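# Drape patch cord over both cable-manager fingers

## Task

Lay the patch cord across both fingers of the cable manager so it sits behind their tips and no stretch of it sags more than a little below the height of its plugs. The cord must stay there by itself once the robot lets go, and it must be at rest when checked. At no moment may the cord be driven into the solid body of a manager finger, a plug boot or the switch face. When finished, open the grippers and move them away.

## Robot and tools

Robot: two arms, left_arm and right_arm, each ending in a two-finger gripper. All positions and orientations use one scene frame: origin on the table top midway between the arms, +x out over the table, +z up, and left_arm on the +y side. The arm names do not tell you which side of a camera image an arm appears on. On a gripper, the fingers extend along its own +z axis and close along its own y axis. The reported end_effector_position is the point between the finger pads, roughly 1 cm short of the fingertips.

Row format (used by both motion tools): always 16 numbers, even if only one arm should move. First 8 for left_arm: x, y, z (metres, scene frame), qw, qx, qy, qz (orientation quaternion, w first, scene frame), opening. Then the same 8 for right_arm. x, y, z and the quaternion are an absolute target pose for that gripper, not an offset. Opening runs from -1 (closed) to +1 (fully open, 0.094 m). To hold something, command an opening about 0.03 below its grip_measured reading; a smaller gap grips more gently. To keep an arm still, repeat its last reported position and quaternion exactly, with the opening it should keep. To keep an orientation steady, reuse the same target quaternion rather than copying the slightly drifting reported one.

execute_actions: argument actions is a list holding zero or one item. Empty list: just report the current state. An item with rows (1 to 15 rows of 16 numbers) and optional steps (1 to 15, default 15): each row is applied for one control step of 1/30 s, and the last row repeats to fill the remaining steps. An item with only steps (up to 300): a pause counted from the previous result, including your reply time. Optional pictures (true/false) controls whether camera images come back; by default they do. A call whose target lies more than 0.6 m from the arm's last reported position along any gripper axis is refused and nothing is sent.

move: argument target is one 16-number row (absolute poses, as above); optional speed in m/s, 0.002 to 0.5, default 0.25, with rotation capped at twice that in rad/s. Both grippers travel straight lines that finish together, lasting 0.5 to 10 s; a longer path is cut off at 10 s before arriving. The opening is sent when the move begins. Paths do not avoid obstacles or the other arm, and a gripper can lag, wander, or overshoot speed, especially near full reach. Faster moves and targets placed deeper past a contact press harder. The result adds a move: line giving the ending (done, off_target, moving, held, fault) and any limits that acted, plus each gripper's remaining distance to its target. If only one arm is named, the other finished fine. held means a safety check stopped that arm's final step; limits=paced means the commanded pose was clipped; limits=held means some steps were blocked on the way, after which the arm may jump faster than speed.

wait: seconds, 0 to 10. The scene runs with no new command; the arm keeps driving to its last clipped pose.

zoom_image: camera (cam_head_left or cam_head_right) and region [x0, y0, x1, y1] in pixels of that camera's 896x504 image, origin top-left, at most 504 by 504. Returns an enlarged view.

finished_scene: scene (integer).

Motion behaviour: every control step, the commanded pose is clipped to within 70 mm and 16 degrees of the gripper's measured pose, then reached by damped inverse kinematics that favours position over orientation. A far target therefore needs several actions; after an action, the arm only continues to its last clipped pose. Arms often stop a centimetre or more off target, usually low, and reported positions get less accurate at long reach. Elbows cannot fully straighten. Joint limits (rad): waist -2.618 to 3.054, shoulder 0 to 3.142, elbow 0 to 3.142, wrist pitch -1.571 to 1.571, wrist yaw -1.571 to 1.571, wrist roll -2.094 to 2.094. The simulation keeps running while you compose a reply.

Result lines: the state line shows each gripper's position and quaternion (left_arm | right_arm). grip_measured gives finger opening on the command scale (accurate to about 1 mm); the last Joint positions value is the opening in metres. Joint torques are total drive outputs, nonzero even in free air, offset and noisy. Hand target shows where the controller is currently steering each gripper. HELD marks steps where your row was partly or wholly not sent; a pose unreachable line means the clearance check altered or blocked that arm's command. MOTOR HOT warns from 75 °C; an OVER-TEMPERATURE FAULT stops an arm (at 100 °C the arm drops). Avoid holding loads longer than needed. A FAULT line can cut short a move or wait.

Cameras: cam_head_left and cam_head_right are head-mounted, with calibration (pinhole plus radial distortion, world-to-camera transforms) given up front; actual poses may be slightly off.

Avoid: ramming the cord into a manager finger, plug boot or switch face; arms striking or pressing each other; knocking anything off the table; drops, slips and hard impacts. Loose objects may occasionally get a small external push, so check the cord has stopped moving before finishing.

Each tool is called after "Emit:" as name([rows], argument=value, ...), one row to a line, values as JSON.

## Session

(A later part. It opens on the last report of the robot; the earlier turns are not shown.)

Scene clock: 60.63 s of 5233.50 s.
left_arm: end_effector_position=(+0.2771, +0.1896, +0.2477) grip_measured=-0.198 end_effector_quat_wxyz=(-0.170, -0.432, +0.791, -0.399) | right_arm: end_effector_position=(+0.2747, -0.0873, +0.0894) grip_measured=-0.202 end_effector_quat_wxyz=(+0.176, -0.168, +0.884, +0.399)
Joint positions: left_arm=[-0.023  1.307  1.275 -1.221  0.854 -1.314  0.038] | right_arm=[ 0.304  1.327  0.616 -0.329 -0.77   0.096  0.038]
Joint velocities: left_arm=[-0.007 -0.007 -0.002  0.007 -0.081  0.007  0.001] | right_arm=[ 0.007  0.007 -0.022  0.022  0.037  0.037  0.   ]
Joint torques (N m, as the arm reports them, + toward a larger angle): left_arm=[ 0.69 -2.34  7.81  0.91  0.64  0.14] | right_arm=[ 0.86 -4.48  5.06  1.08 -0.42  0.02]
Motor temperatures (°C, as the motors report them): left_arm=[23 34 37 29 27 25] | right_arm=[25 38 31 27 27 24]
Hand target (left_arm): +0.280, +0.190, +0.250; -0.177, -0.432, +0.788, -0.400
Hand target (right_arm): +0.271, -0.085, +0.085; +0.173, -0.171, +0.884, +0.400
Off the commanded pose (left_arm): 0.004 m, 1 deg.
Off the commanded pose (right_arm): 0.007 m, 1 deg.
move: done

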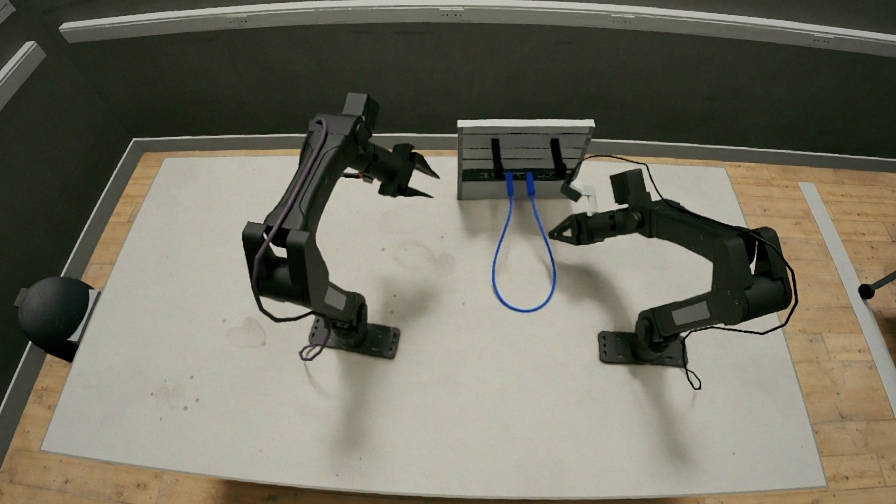

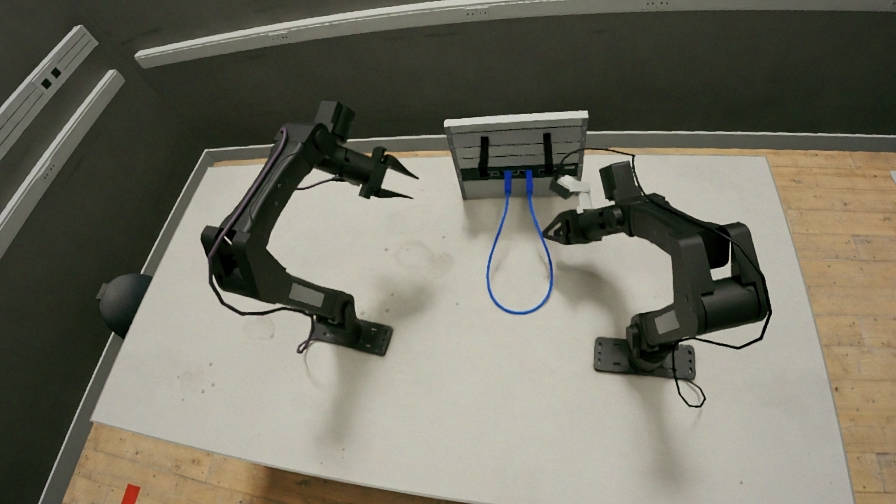

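Emit:
move(target=[0.28,0.19,0.25,-0.178,-0.432,0.789,-0.400,-0.2,0.28,-0.088,0.062,0.171,-0.171,0.882,0.400,-0.1], speed=0.1)

Emit:
move(target=[0.28,0.19,0.25,-0.178,-0.432,0.789,-0.400,-0.2,0.28,-0.06,0.062,0.171,-0.171,0.882,0.400,-0.1], speed=0.04)

Emit:
zoom_image(camera="cam_head_left", region=[460,150,660,280])

Emit:
zoom_image(camera="cam_head_right", region=[460,150,660,280])

Scene clock: 64.13 s of 5233.50 s.
left_arm: end_effector_position=(+0.2771, +0.1896, +0.2477) grip_measured=-0.198 end_effector_quat_wxyz=(-0.170, -0.432, +0.791, -0.399) | right_arm: end_effector_position=(+0.2809, -0.0858, +0.0670) grip_measured=-0.102 end_effector_quat_wxyz=(+0.174, -0.174, +0.884, +0.397)
Joint positions: left_arm=[-0.023  1.307  1.275 -1.221  0.855 -1.314  0.038] | right_arm=[ 0.304  1.419  0.59  -0.225 -0.77   0.077  0.042]
Joint velocities: left_arm=[-0.017  0.007  0.002 -0.007  0.037 -0.022 -0.   ] | right_arm=[-0.002  0.007 -0.027  0.007 -0.037  0.007  0.   ]
Joint torques (N m, as the arm reports them, + toward a larger angle): left_arm=[ 0.66 -2.35  7.85  0.92  0.66  0.13] | right_arm=[-1.22 -4.1   4.92  1.04 -0.56 -0.09]
Motor temperatures (°C, as the motors report them): left_arm=[23 34 37 29 27 25] | right_arm=[25 37 31 28 27 24]
Hand target (left_arm): +0.280, +0.190, +0.250; -0.177, -0.432, +0.788, -0.400
Hand target (right_arm): +0.280, -0.088, +0.062; +0.171, -0.171, +0.884, +0.401
Off the commanded pose (left_arm): 0.004 m, 1 deg.
Off the commanded pose (right_arm): 0.006 m, 1 deg.
move: done

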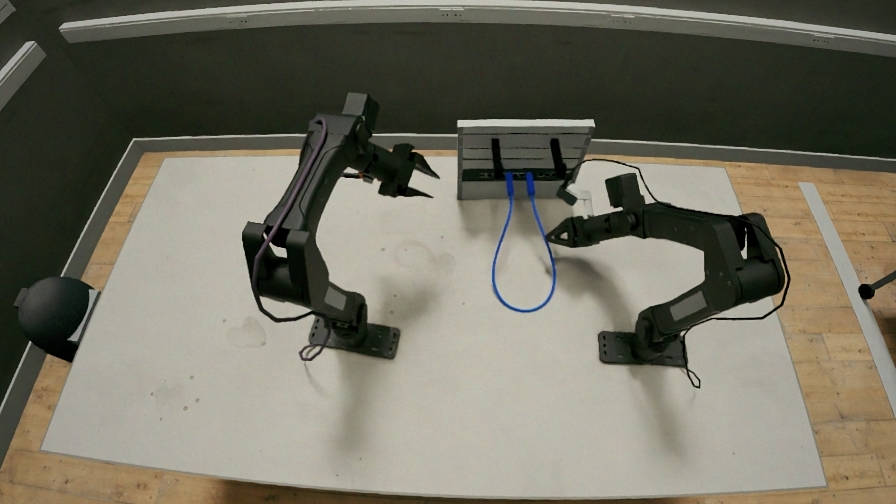

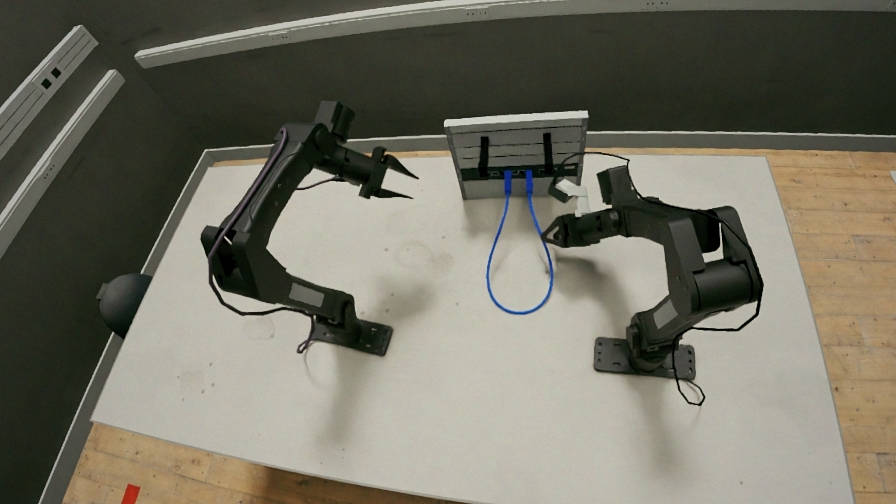

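Scene clock: 65.23 s of 5233.50 s.
left_arm: end_effector_position=(+0.2771, +0.1896, +0.2477) grip_measured=-0.198 end_effector_quat_wxyz=(-0.170, -0.432, +0.791, -0.399) | right_arm: end_effector_position=(+0.2841, -0.0619, +0.0685) grip_measured=-0.102 end_effector_quat_wxyz=(+0.179, -0.171, +0.882, +0.401)
Joint positions: left_arm=[-0.023  1.307  1.275 -1.221  0.855 -1.314  0.038] | right_arm=[ 0.397  1.442  0.59  -0.109 -0.724  0.201  0.042]
Joint velocities: left_arm=[ 0.007  0.002 -0.007 -0.007 -0.007  0.022  0.   ] | right_arm=[-0.002  0.002 -0.017  0.022 -0.066  0.022 -0.001]
Joint torques (N m, as the arm reports them, + toward a larger angle): left_arm=[ 0.7  -2.33  7.77  0.91  0.61  0.14] | right_arm=[ 0.73 -4.23  5.26  1.16 -0.37  0.02]
Motor temperatures (°C, as the motors report them): left_arm=[23 34 37 29 27 25] | right_arm=[25 37 31 28 27 24]
Hand target (left_arm): +0.280, +0.190, +0.250; -0.177, -0.432, +0.788, -0.400
Hand target (right_arm): +0.280, -0.060, +0.062; +0.172, -0.171, +0.884, +0.401
Off the commanded pose (left_arm): 0.004 m, 1 deg.
Off the commanded pose (right_arm): 0.008 m, 1 deg.
move: done

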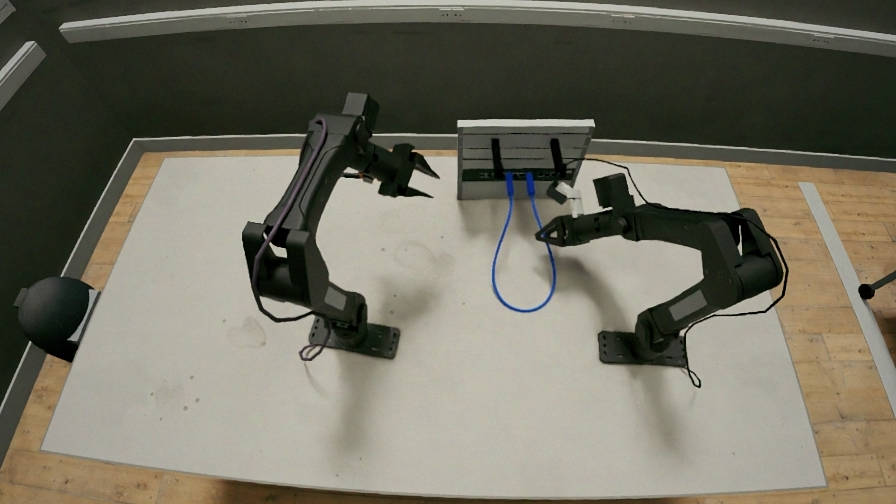

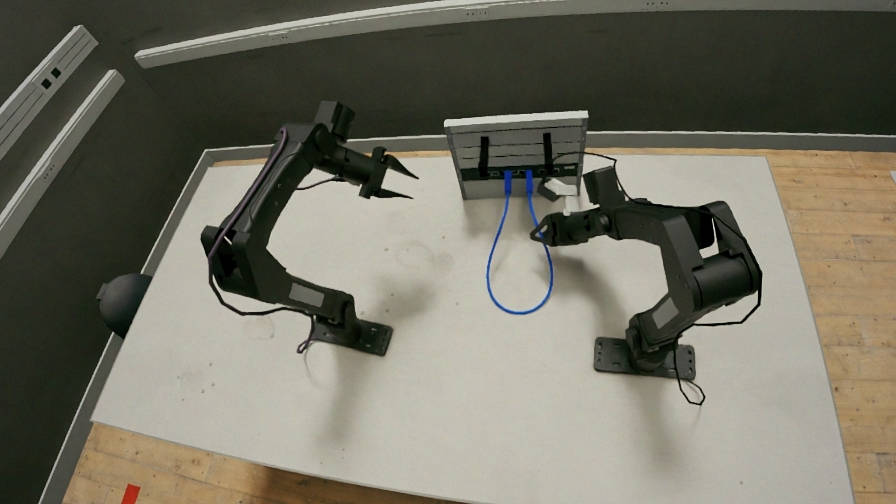

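Region (460, 150, 660, 280) of cam_head_left's 896x504 image, scaled by 2.520, with more detail than that image has; it fills the top 328 rows of this view, and the rest is white.

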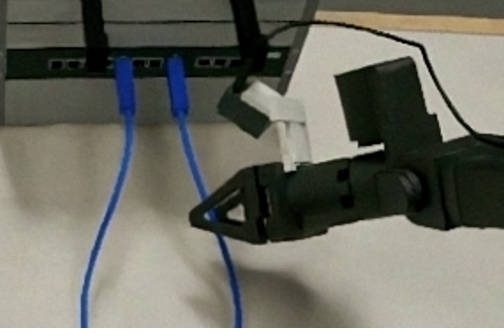

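Region (460, 150, 660, 280) of cam_head_right's 896x504 image, scaled by 2.520, with more detail than that image has; it fills the top 328 rows of this view, and the rest is white.

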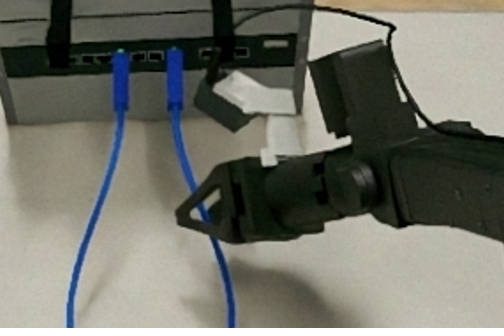

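Emit:
move(target=[0.28,0.19,0.25,-0.178,-0.432,0.789,-0.400,-0.2,0.28,-0.06,0.062,0.171,-0.171,0.882,0.400,-0.74])

Emit:
move(target=[0.28,0.19,0.25,-0.178,-0.432,0.789,-0.400,-0.2,0.255,-0.065,0.11,0.171,-0.171,0.882,0.400,-0.74], speed=0.05)

Scene clock: 67.10 s of 5233.50 s.
left_arm: end_effector_position=(+0.2771, +0.1896, +0.2477) grip_measured=-0.198 end_effector_quat_wxyz=(-0.170, -0.432, +0.791, -0.399) | right_arm: end_effector_position=(+0.2846, -0.0619, +0.0685) grip_measured=-0.738 end_effector_quat_wxyz=(+0.180, -0.170, +0.882, +0.401)
Joint positions: left_arm=[-0.023  1.307  1.275 -1.221  0.855 -1.314  0.038] | right_arm=[ 0.397  1.442  0.59  -0.107 -0.722  0.203  0.012]
Joint velocities: left_arm=[-0.007  0.002 -0.012 -0.066 -0.037  0.007 -0.001] | right_arm=[-0.012 -0.002 -0.022  0.066 -0.037 -0.022  0.   ]
Joint torques (N m, as the arm reports them, + toward a larger angle): left_arm=[ 0.67 -2.36  7.76  0.93  0.65  0.14] | right_arm=[ 0.88 -4.27  5.15  1.18 -0.35  0.01]
Motor temperatures (°C, as the motors report them): left_arm=[23 34 37 29 27 25] | right_arm=[25 37 31 28 27 24]
Hand target (left_arm): +0.280, +0.190, +0.250; -0.177, -0.432, +0.788, -0.400
Hand target (right_arm): +0.280, -0.060, +0.062; +0.171, -0.171, +0.884, +0.401
Off the commanded pose (left_arm): 0.004 m, 1 deg.
Off the commanded pose (right_arm): 0.008 m, 1 deg.
move: done

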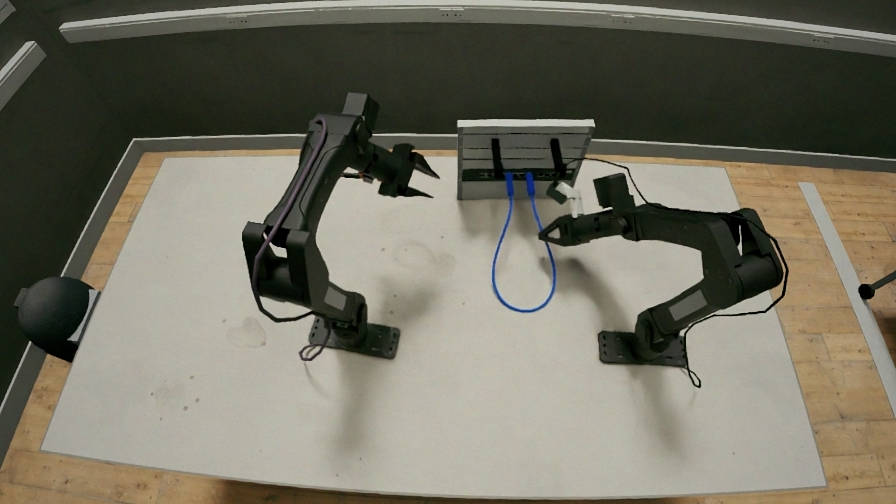

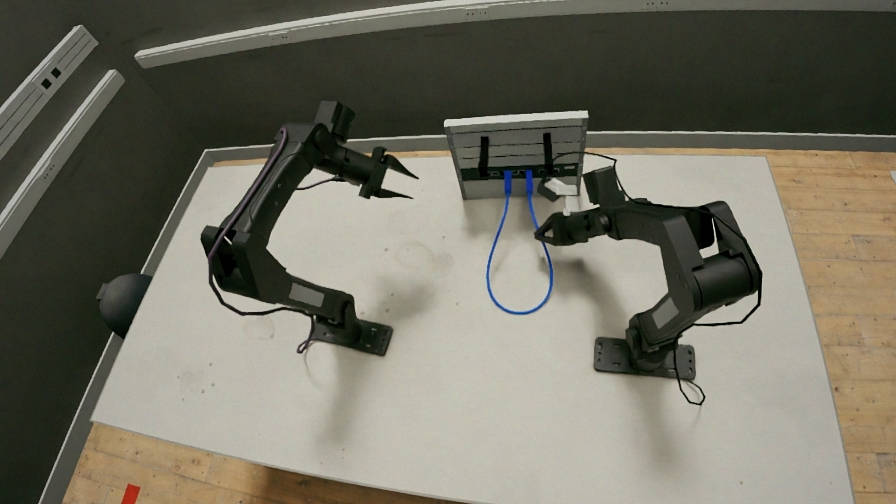

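Scene clock: 68.63 s of 5233.50 s.
left_arm: end_effector_position=(+0.2771, +0.1896, +0.2477) grip_measured=-0.198 end_effector_quat_wxyz=(-0.170, -0.432, +0.791, -0.399) | right_arm: end_effector_position=(+0.2513, -0.0689, +0.0930) grip_measured=-0.738 end_effector_quat_wxyz=(+0.155, -0.161, +0.891, +0.396)
Joint positions: left_arm=[-0.023  1.307  1.275 -1.221  0.855 -1.314  0.038] | right_arm=[ 0.42   1.254  0.59  -0.336 -0.71   0.228  0.012]
Joint velocities: left_arm=[ 0.002 -0.017 -0.017  0.051 -0.007 -0.037  0.   ] | right_arm=[ 0.002 -0.012 -0.032 -0.022  0.022 -0.037 -0.003]
Joint torques (N m, as the arm reports them, + toward a larger angle): left_arm=[ 0.64 -2.31  7.78  0.93  0.64  0.14] | right_arm=[ 0.82 -5.92  9.31  0.89 -0.38  0.02]
Motor temperatures (°C, as the motors report them): left_arm=[23 34 37 29 27 25] | right_arm=[25 37 32 28 27 24]
Hand target (left_arm): +0.280, +0.190, +0.250; -0.177, -0.432, +0.788, -0.400
Hand target (right_arm): +0.255, -0.064, +0.110; +0.171, -0.171, +0.883, +0.401
Off the commanded pose (left_arm): 0.004 m, 1 deg.
Off the commanded pose (right_arm): 0.018 m, 2 deg.
move: off_target (right_arm)

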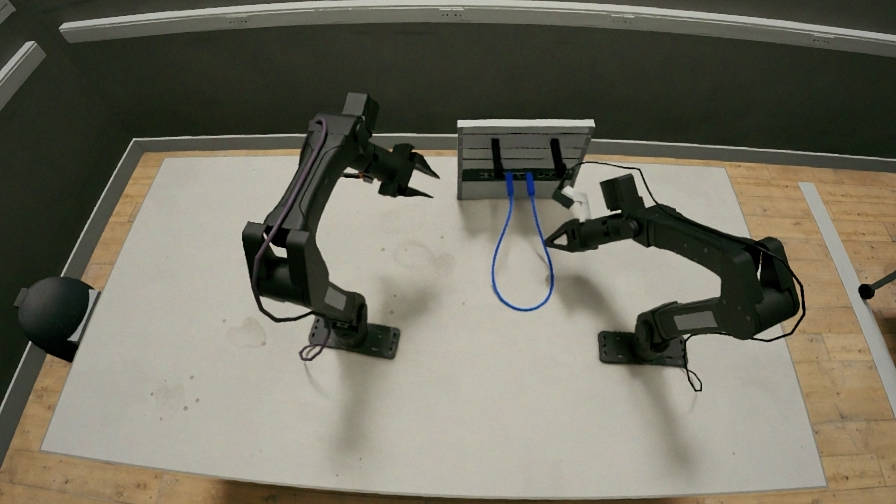

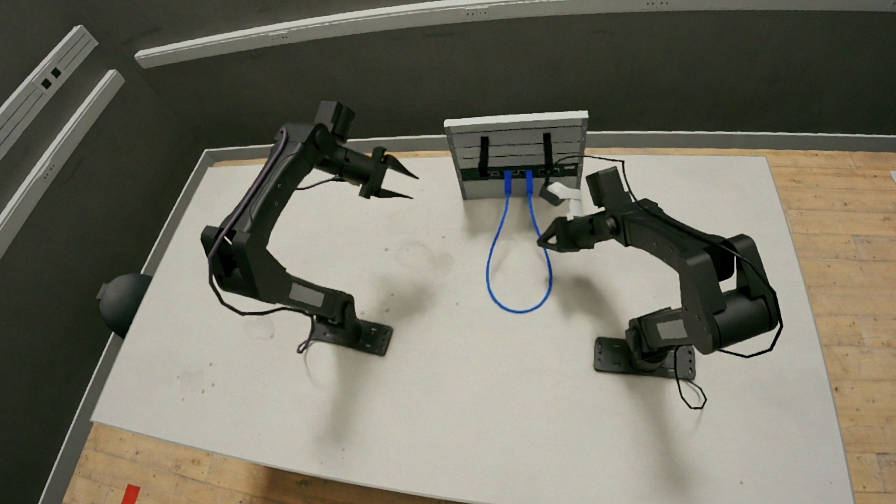

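Emit:
zoom_image(camera="cam_head_left", region=[470,170,640,320])

Emit:
zoom_image(camera="cam_head_right", region=[470,170,640,320])

Region (470, 170, 640, 320) of cam_head_left's 896x504 image, scaled by 2.965, with more detail than that image has; it fills the top 445 rows of this view, and the rest is white.

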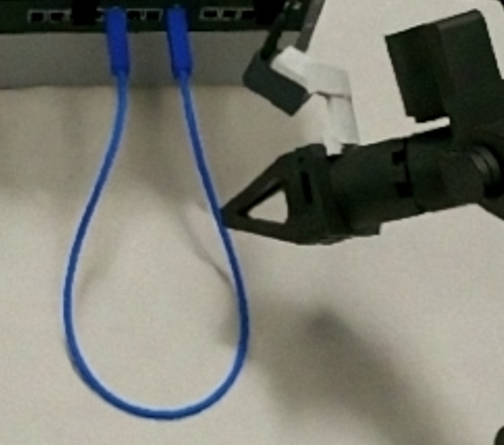

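Region (470, 170, 640, 320) of cam_head_right's 896x504 image, scaled by 2.965, with more detail than that image has; it fills the top 445 rows of this view, and the rest is white.

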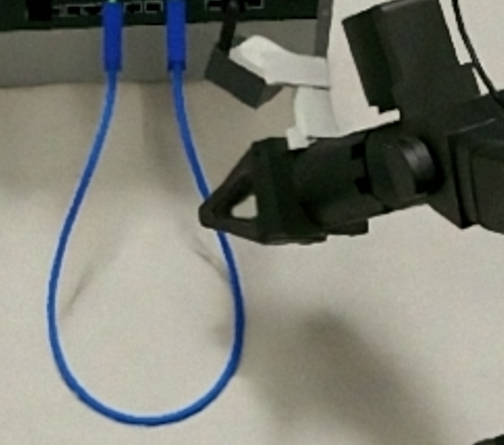

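Emit:
move(target=[0.28,0.19,0.25,-0.178,-0.432,0.789,-0.400,-0.2,0.262,-0.085,0.058,0.171,-0.171,0.882,0.400,-0.1], speed=0.1)

Emit:
move(target=[0.28,0.19,0.25,-0.178,-0.432,0.789,-0.400,-0.2,0.262,-0.045,0.056,0.171,-0.171,0.882,0.400,-0.1], speed=0.05)

Emit:
move(target=[0.28,0.19,0.25,-0.178,-0.432,0.789,-0.400,-0.2,0.262,-0.045,0.056,0.171,-0.171,0.882,0.400,-0.96])

Emit:
zoom_image(camera="cam_head_left", region=[470,170,640,320])

Scene clock: 73.73 s of 5233.50 s.
left_arm: end_effector_position=(+0.2771, +0.1896, +0.2477) grip_measured=-0.198 end_effector_quat_wxyz=(-0.170, -0.432, +0.791, -0.399) | right_arm: end_effector_position=(+0.2637, -0.0843, +0.0622) grip_measured=-0.102 end_effector_quat_wxyz=(+0.176, -0.172, +0.886, +0.394)
Joint positions: left_arm=[-0.023  1.307  1.275 -1.221  0.855 -1.314  0.038] | right_arm=[ 0.336  1.351  0.513 -0.186 -0.745  0.12   0.042]
Joint velocities: left_arm=[-0.012  0.007 -0.007 -0.037  0.022 -0.037 -0.001] | right_arm=[ 0.007  0.002  0.002 -0.051 -0.037  0.037 -0.002]
Joint torques (N m, as the arm reports them, + toward a larger angle): left_arm=[ 0.71 -2.3   7.76  0.92  0.64  0.14] | right_arm=[-1.   -3.52  4.99  1.09 -0.63 -0.1 ]
Motor temperatures (°C, as the motors report them): left_arm=[23 33 37 29 27 25] | right_arm=[25 37 33 28 26 24]
Hand target (left_arm): +0.280, +0.190, +0.250; -0.177, -0.432, +0.788, -0.400
Hand target (right_arm): +0.261, -0.085, +0.058; +0.171, -0.171, +0.884, +0.401
Off the commanded pose (left_arm): 0.004 m, 1 deg.
Off the commanded pose (right_arm): 0.005 m, 1 deg.
move: done

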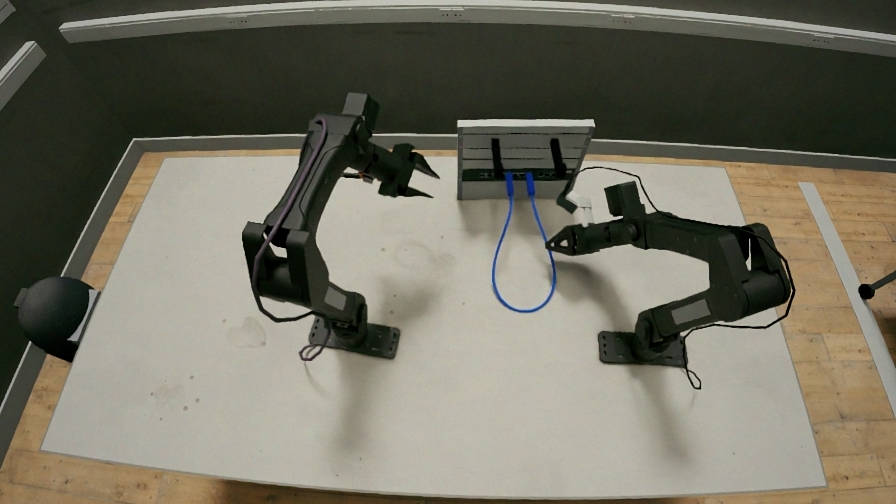

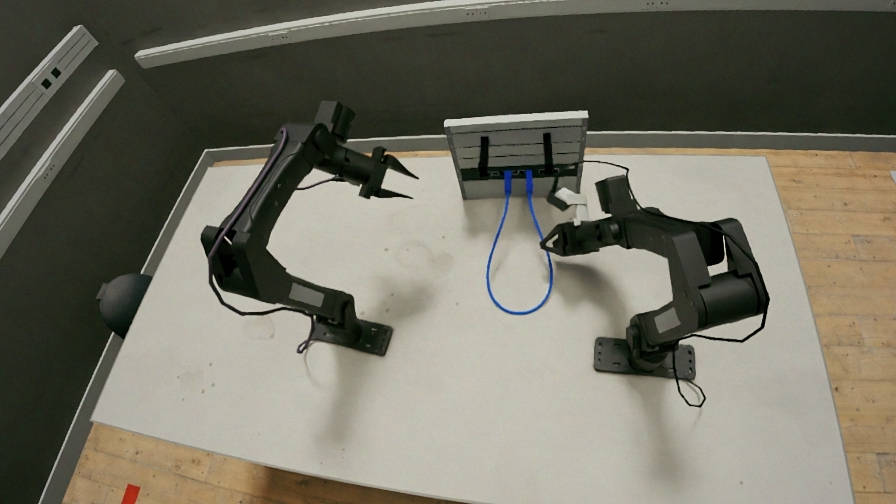

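Scene clock: 75.00 s of 5233.50 s.
left_arm: end_effector_position=(+0.2771, +0.1896, +0.2477) grip_measured=-0.198 end_effector_quat_wxyz=(-0.170, -0.432, +0.791, -0.399) | right_arm: end_effector_position=(+0.2641, -0.0476, +0.0598) grip_measured=-0.102 end_effector_quat_wxyz=(+0.175, -0.169, +0.883, +0.401)
Joint positions: left_arm=[-0.023  1.307  1.275 -1.221  0.855 -1.314  0.038] | right_arm=[ 0.488  1.41   0.513 -0.011 -0.671  0.297  0.042]
Joint velocities: left_arm=[ 0.002  0.012 -0.007  0.051  0.007  0.007 -0.   ] | right_arm=[ 0.002  0.017 -0.002 -0.022 -0.037  0.022  0.   ]
Joint torques (N m, as the arm reports them, + toward a larger angle): left_arm=[ 0.64 -2.38  7.84  0.93  0.64  0.15] | right_arm=[ 0.85 -3.87  5.85  1.25 -0.3   0.03]
Motor temperatures (°C, as the motors report them): left_arm=[23 33 37 29 27 25] | right_arm=[25 36 33 28 26 24]
Hand target (left_arm): +0.280, +0.190, +0.250; -0.177, -0.432, +0.788, -0.400
Hand target (right_arm): +0.263, -0.045, +0.056; +0.172, -0.171, +0.884, +0.401
Off the commanded pose (left_arm): 0.004 m, 1 deg.
Off the commanded pose (right_arm): 0.005 m, 1 deg.
move: done

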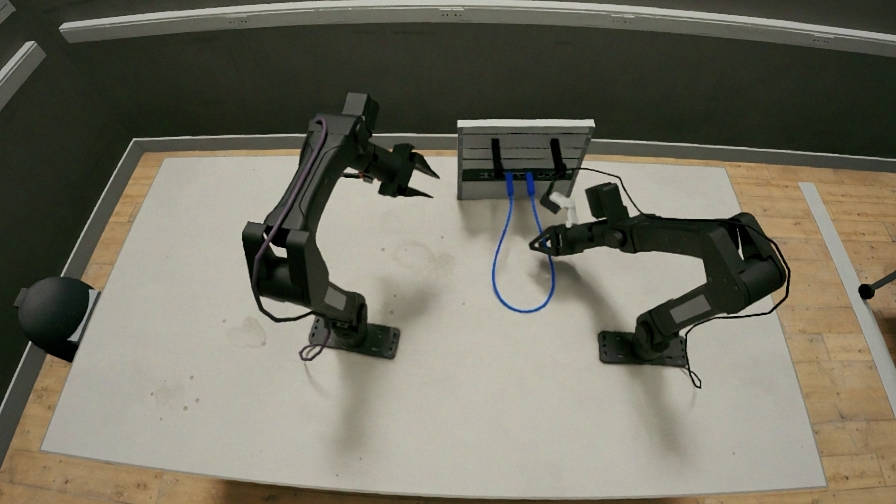

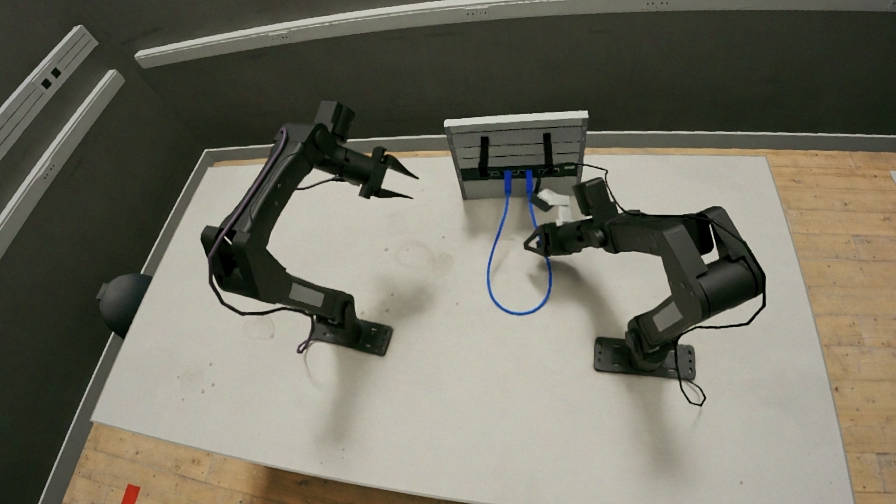

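Scene clock: 75.70 s of 5233.50 s.
left_arm: end_effector_position=(+0.2771, +0.1896, +0.2477) grip_measured=-0.198 end_effector_quat_wxyz=(-0.170, -0.432, +0.791, -0.399) | right_arm: end_effector_position=(+0.2642, -0.0476, +0.0598) grip_measured=-0.924 end_effector_quat_wxyz=(+0.175, -0.168, +0.883, +0.401)
Joint positions: left_arm=[-0.023  1.307  1.275 -1.221  0.855 -1.314  0.038] | right_arm=[ 0.488  1.41   0.513 -0.011 -0.671  0.3    0.004]
Joint velocities: left_arm=[ 0.007 -0.012 -0.002  0.007  0.037 -0.022 -0.   ] | right_arm=[ 0.007  0.002 -0.007 -0.007  0.051 -0.051  0.   ]
Joint torques (N m, as the arm reports them, + toward a larger angle): left_arm=[ 0.68 -2.32  7.78  0.91  0.66  0.15] | right_arm=[ 1.   -3.91  5.72  1.27 -0.28  0.02]
Motor temperatures (°C, as the motors report them): left_arm=[23 33 37 29 27 25] | right_arm=[25 36 33 28 26 24]
Hand target (left_arm): +0.280, +0.190, +0.250; -0.177, -0.432, +0.788, -0.400
Hand target (right_arm): +0.262, -0.045, +0.056; +0.171, -0.171, +0.884, +0.401
Off the commanded pose (left_arm): 0.004 m, 1 deg.
Off the commanded pose (right_arm): 0.005 m, 1 deg.
move: done

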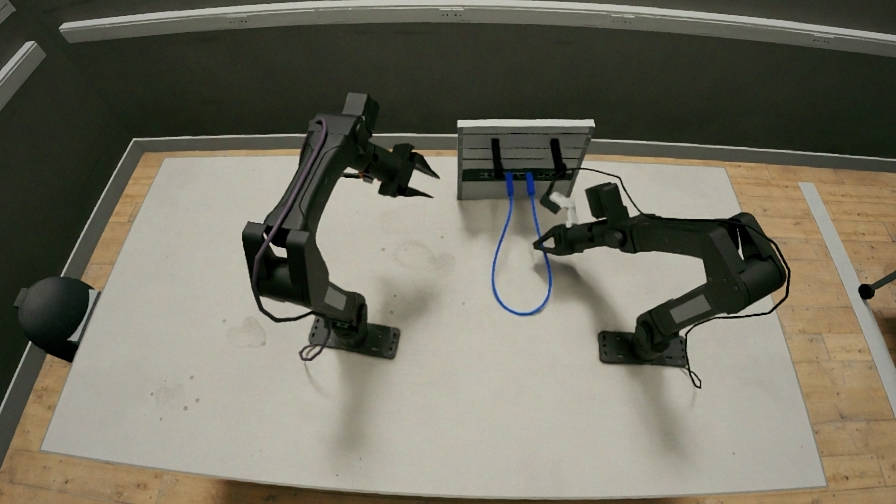

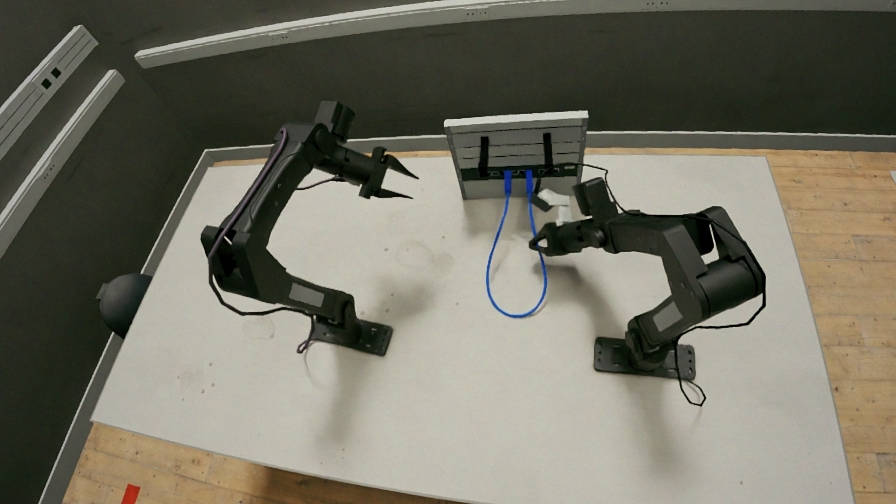

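Region (470, 170, 640, 320) of cam_head_left's 896x504 image, scaled by 2.965, with more detail than that image has; it fills the top 445 rows of this view, and the rest is white.

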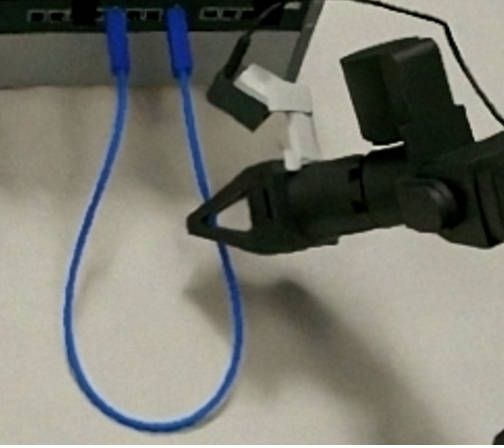

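Emit:
move(target=[0.28,0.19,0.25,-0.178,-0.432,0.789,-0.400,-0.2,0.262,-0.045,0.058,0.171,-0.171,0.882,0.400,-0.74])

Emit:
move(target=[0.28,0.19,0.25,-0.178,-0.432,0.789,-0.400,-0.2,0.185,-0.045,0.075,0.171,-0.171,0.882,0.400,-0.74], speed=0.04)

Emit:
move(target=[0.28,0.19,0.25,-0.178,-0.432,0.789,-0.400,-0.2,0.185,-0.045,0.075,0.171,-0.171,0.882,0.400,-0.96])

Emit:
zoom_image(camera="cam_head_left", region=[470,170,640,320])

Scene clock: 78.60 s of 5233.50 s.
left_arm: end_effector_position=(+0.2771, +0.1896, +0.2477) grip_measured=-0.198 end_effector_quat_wxyz=(-0.170, -0.432, +0.791, -0.399) | right_arm: end_effector_position=(+0.2643, -0.0477, +0.0597) grip_measured=-0.742 end_effector_quat_wxyz=(+0.175, -0.168, +0.884, +0.401)
Joint positions: left_arm=[-0.023  1.307  1.275 -1.221  0.855 -1.314  0.038] | right_arm=[ 0.488  1.41   0.513 -0.011 -0.669  0.301  0.012]
Joint velocities: left_arm=[-0.022  0.007  0.002  0.007 -0.037  0.007 -0.   ] | right_arm=[-0.012  0.012 -0.002 -0.022 -0.007 -0.081 -0.001]
Joint torques (N m, as the arm reports them, + toward a larger angle): left_arm=[ 0.63 -2.29  7.8   0.9   0.66  0.14] | right_arm=[ 0.99 -4.39  6.1   1.18 -0.3   0.03]
Motor temperatures (°C, as the motors report them): left_arm=[23 33 37 29 27 25] | right_arm=[25 36 33 28 26 24]
Hand target (left_arm): +0.280, +0.190, +0.250; -0.177, -0.432, +0.788, -0.400
Hand target (right_arm): +0.262, -0.045, +0.058; +0.171, -0.171, +0.884, +0.401
Off the commanded pose (left_arm): 0.004 m, 1 deg.
Off the commanded pose (right_arm): 0.004 m, 1 deg.
move: done

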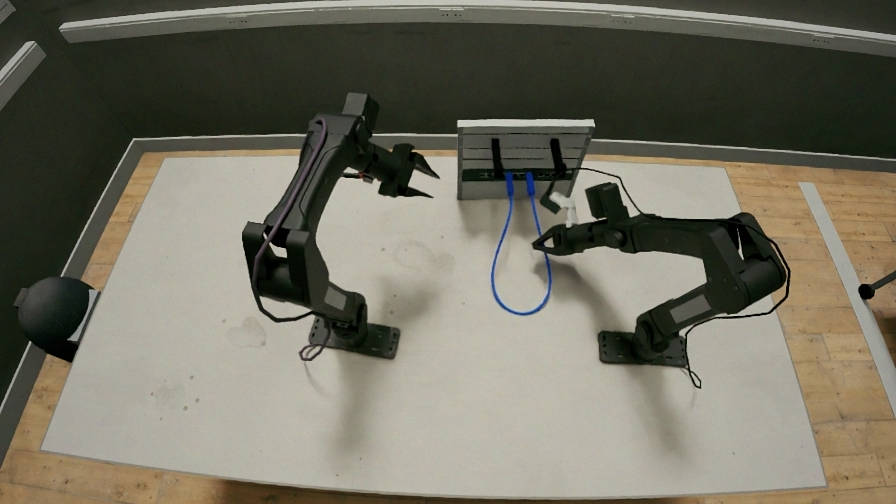

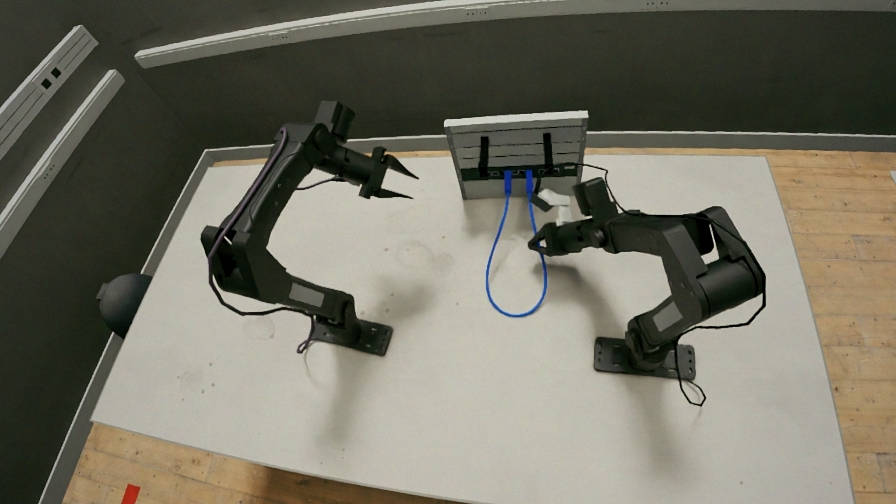

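Scene clock: 81.03 s of 5233.50 s.
left_arm: end_effector_position=(+0.2771, +0.1896, +0.2477) grip_measured=-0.198 end_effector_quat_wxyz=(-0.170, -0.432, +0.791, -0.399) | right_arm: end_effector_position=(+0.1926, -0.0413, +0.0769) grip_measured=-0.742 end_effector_quat_wxyz=(+0.175, -0.169, +0.882, +0.402)
Joint positions: left_arm=[-0.023  1.307  1.275 -1.221  0.855 -1.314  0.038] | right_arm=[ 0.709  1.039  0.349 -0.102 -0.527  0.499  0.012]
Joint velocities: left_arm=[-0.002 -0.007 -0.007 -0.051  0.022  0.022  0.001] | right_arm=[ 0.017  0.017  0.017 -0.037  0.051  0.007 -0.001]
Joint torques (N m, as the arm reports them, + toward a larger angle): left_arm=[ 0.73 -2.33  7.84  0.91  0.65  0.13] | right_arm=[ 0.86 -4.49  5.57  1.22 -0.24  0.04]
Motor temperatures (°C, as the motors report them): left_arm=[23 33 37 29 27 25] | right_arm=[25 36 32 28 26 24]
Hand target (left_arm): +0.280, +0.190, +0.250; -0.177, -0.432, +0.788, -0.400
Hand target (right_arm): +0.186, -0.044, +0.075; +0.172, -0.171, +0.883, +0.401
Off the commanded pose (left_arm): 0.004 m, 1 deg.
Off the commanded pose (right_arm): 0.009 m, 1 deg.
move: done

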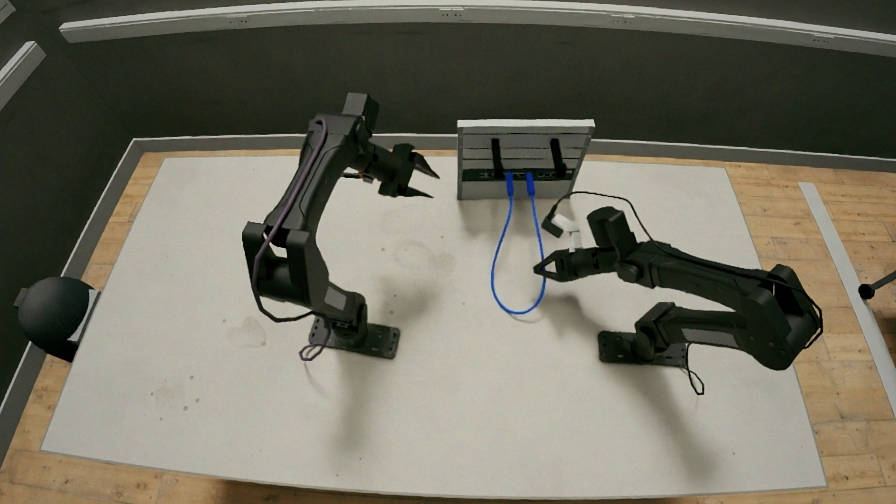

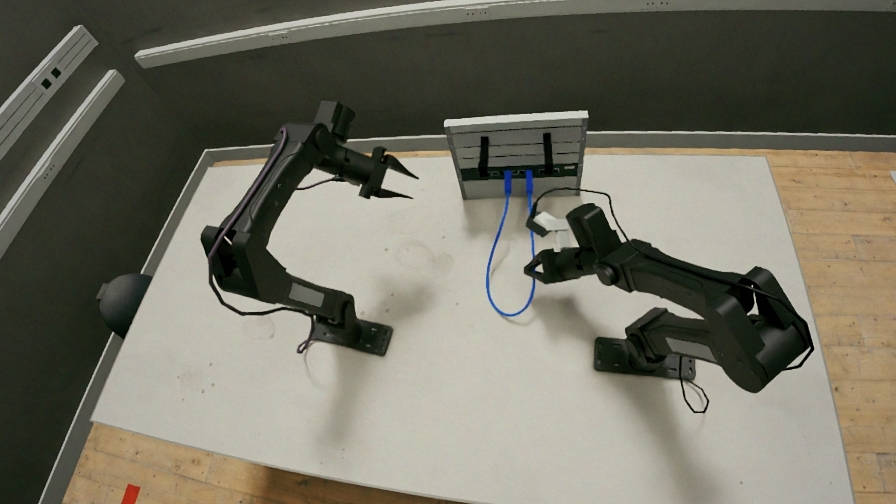

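Scene clock: 81.73 s of 5233.50 s.
left_arm: end_effector_position=(+0.2771, +0.1896, +0.2477) grip_measured=-0.198 end_effector_quat_wxyz=(-0.170, -0.432, +0.791, -0.399) | right_arm: end_effector_position=(+0.1928, -0.0420, +0.0761) grip_measured=-0.924 end_effector_quat_wxyz=(+0.175, -0.168, +0.884, +0.400)
Joint positions: left_arm=[-0.023  1.307  1.275 -1.221  0.855 -1.314  0.038] | right_arm=[ 0.709  1.039  0.349 -0.105 -0.523  0.5    0.004]
Joint velocities: left_arm=[-0.007  0.007 -0.017 -0.037 -0.037  0.007 -0.001] | right_arm=[-0.007 -0.017  0.022  0.007 -0.022 -0.037  0.001]
Joint torques (N m, as the arm reports them, + toward a larger angle): left_arm=[ 0.67 -2.34  7.83  0.91  0.65  0.14] | right_arm=[ 0.72 -4.97  5.4   1.15 -0.25  0.02]
Motor temperatures (°C, as the motors report them): left_arm=[23 33 37 29 27 25] | right_arm=[25 36 32 28 26 24]
Hand target (left_arm): +0.280, +0.190, +0.250; -0.177, -0.432, +0.788, -0.400
Hand target (right_arm): +0.185, -0.044, +0.075; +0.171, -0.171, +0.884, +0.401
Off the commanded pose (left_arm): 0.004 m, 1 deg.
Off the commanded pose (right_arm): 0.008 m, 1 deg.
move: done

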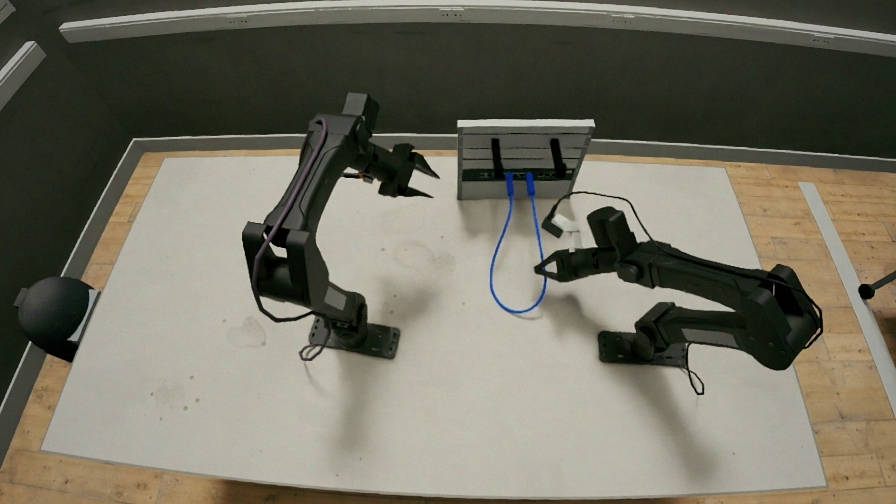

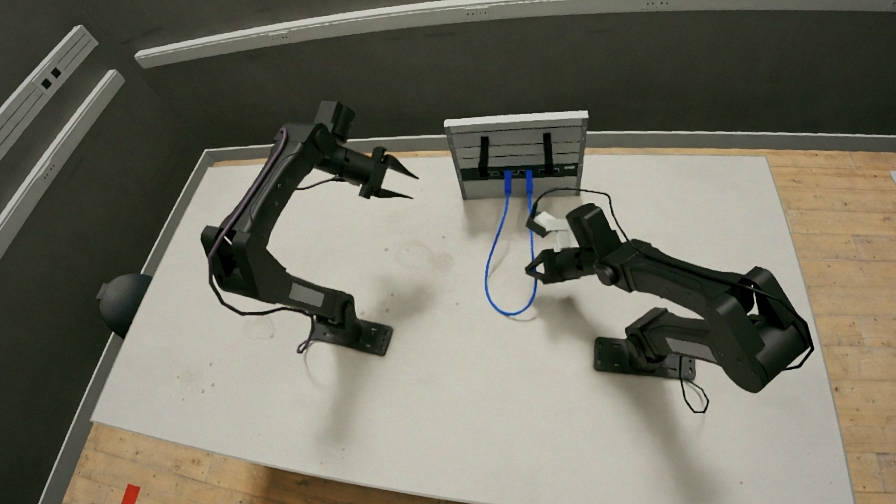

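Region (470, 170, 640, 320) of cam_head_left's 896x504 image, scaled by 2.965, with more detail than that image has; it fills the top 445 rows of this view, and the rest is white.

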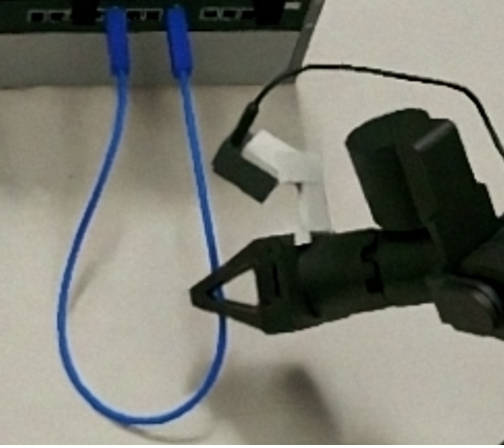

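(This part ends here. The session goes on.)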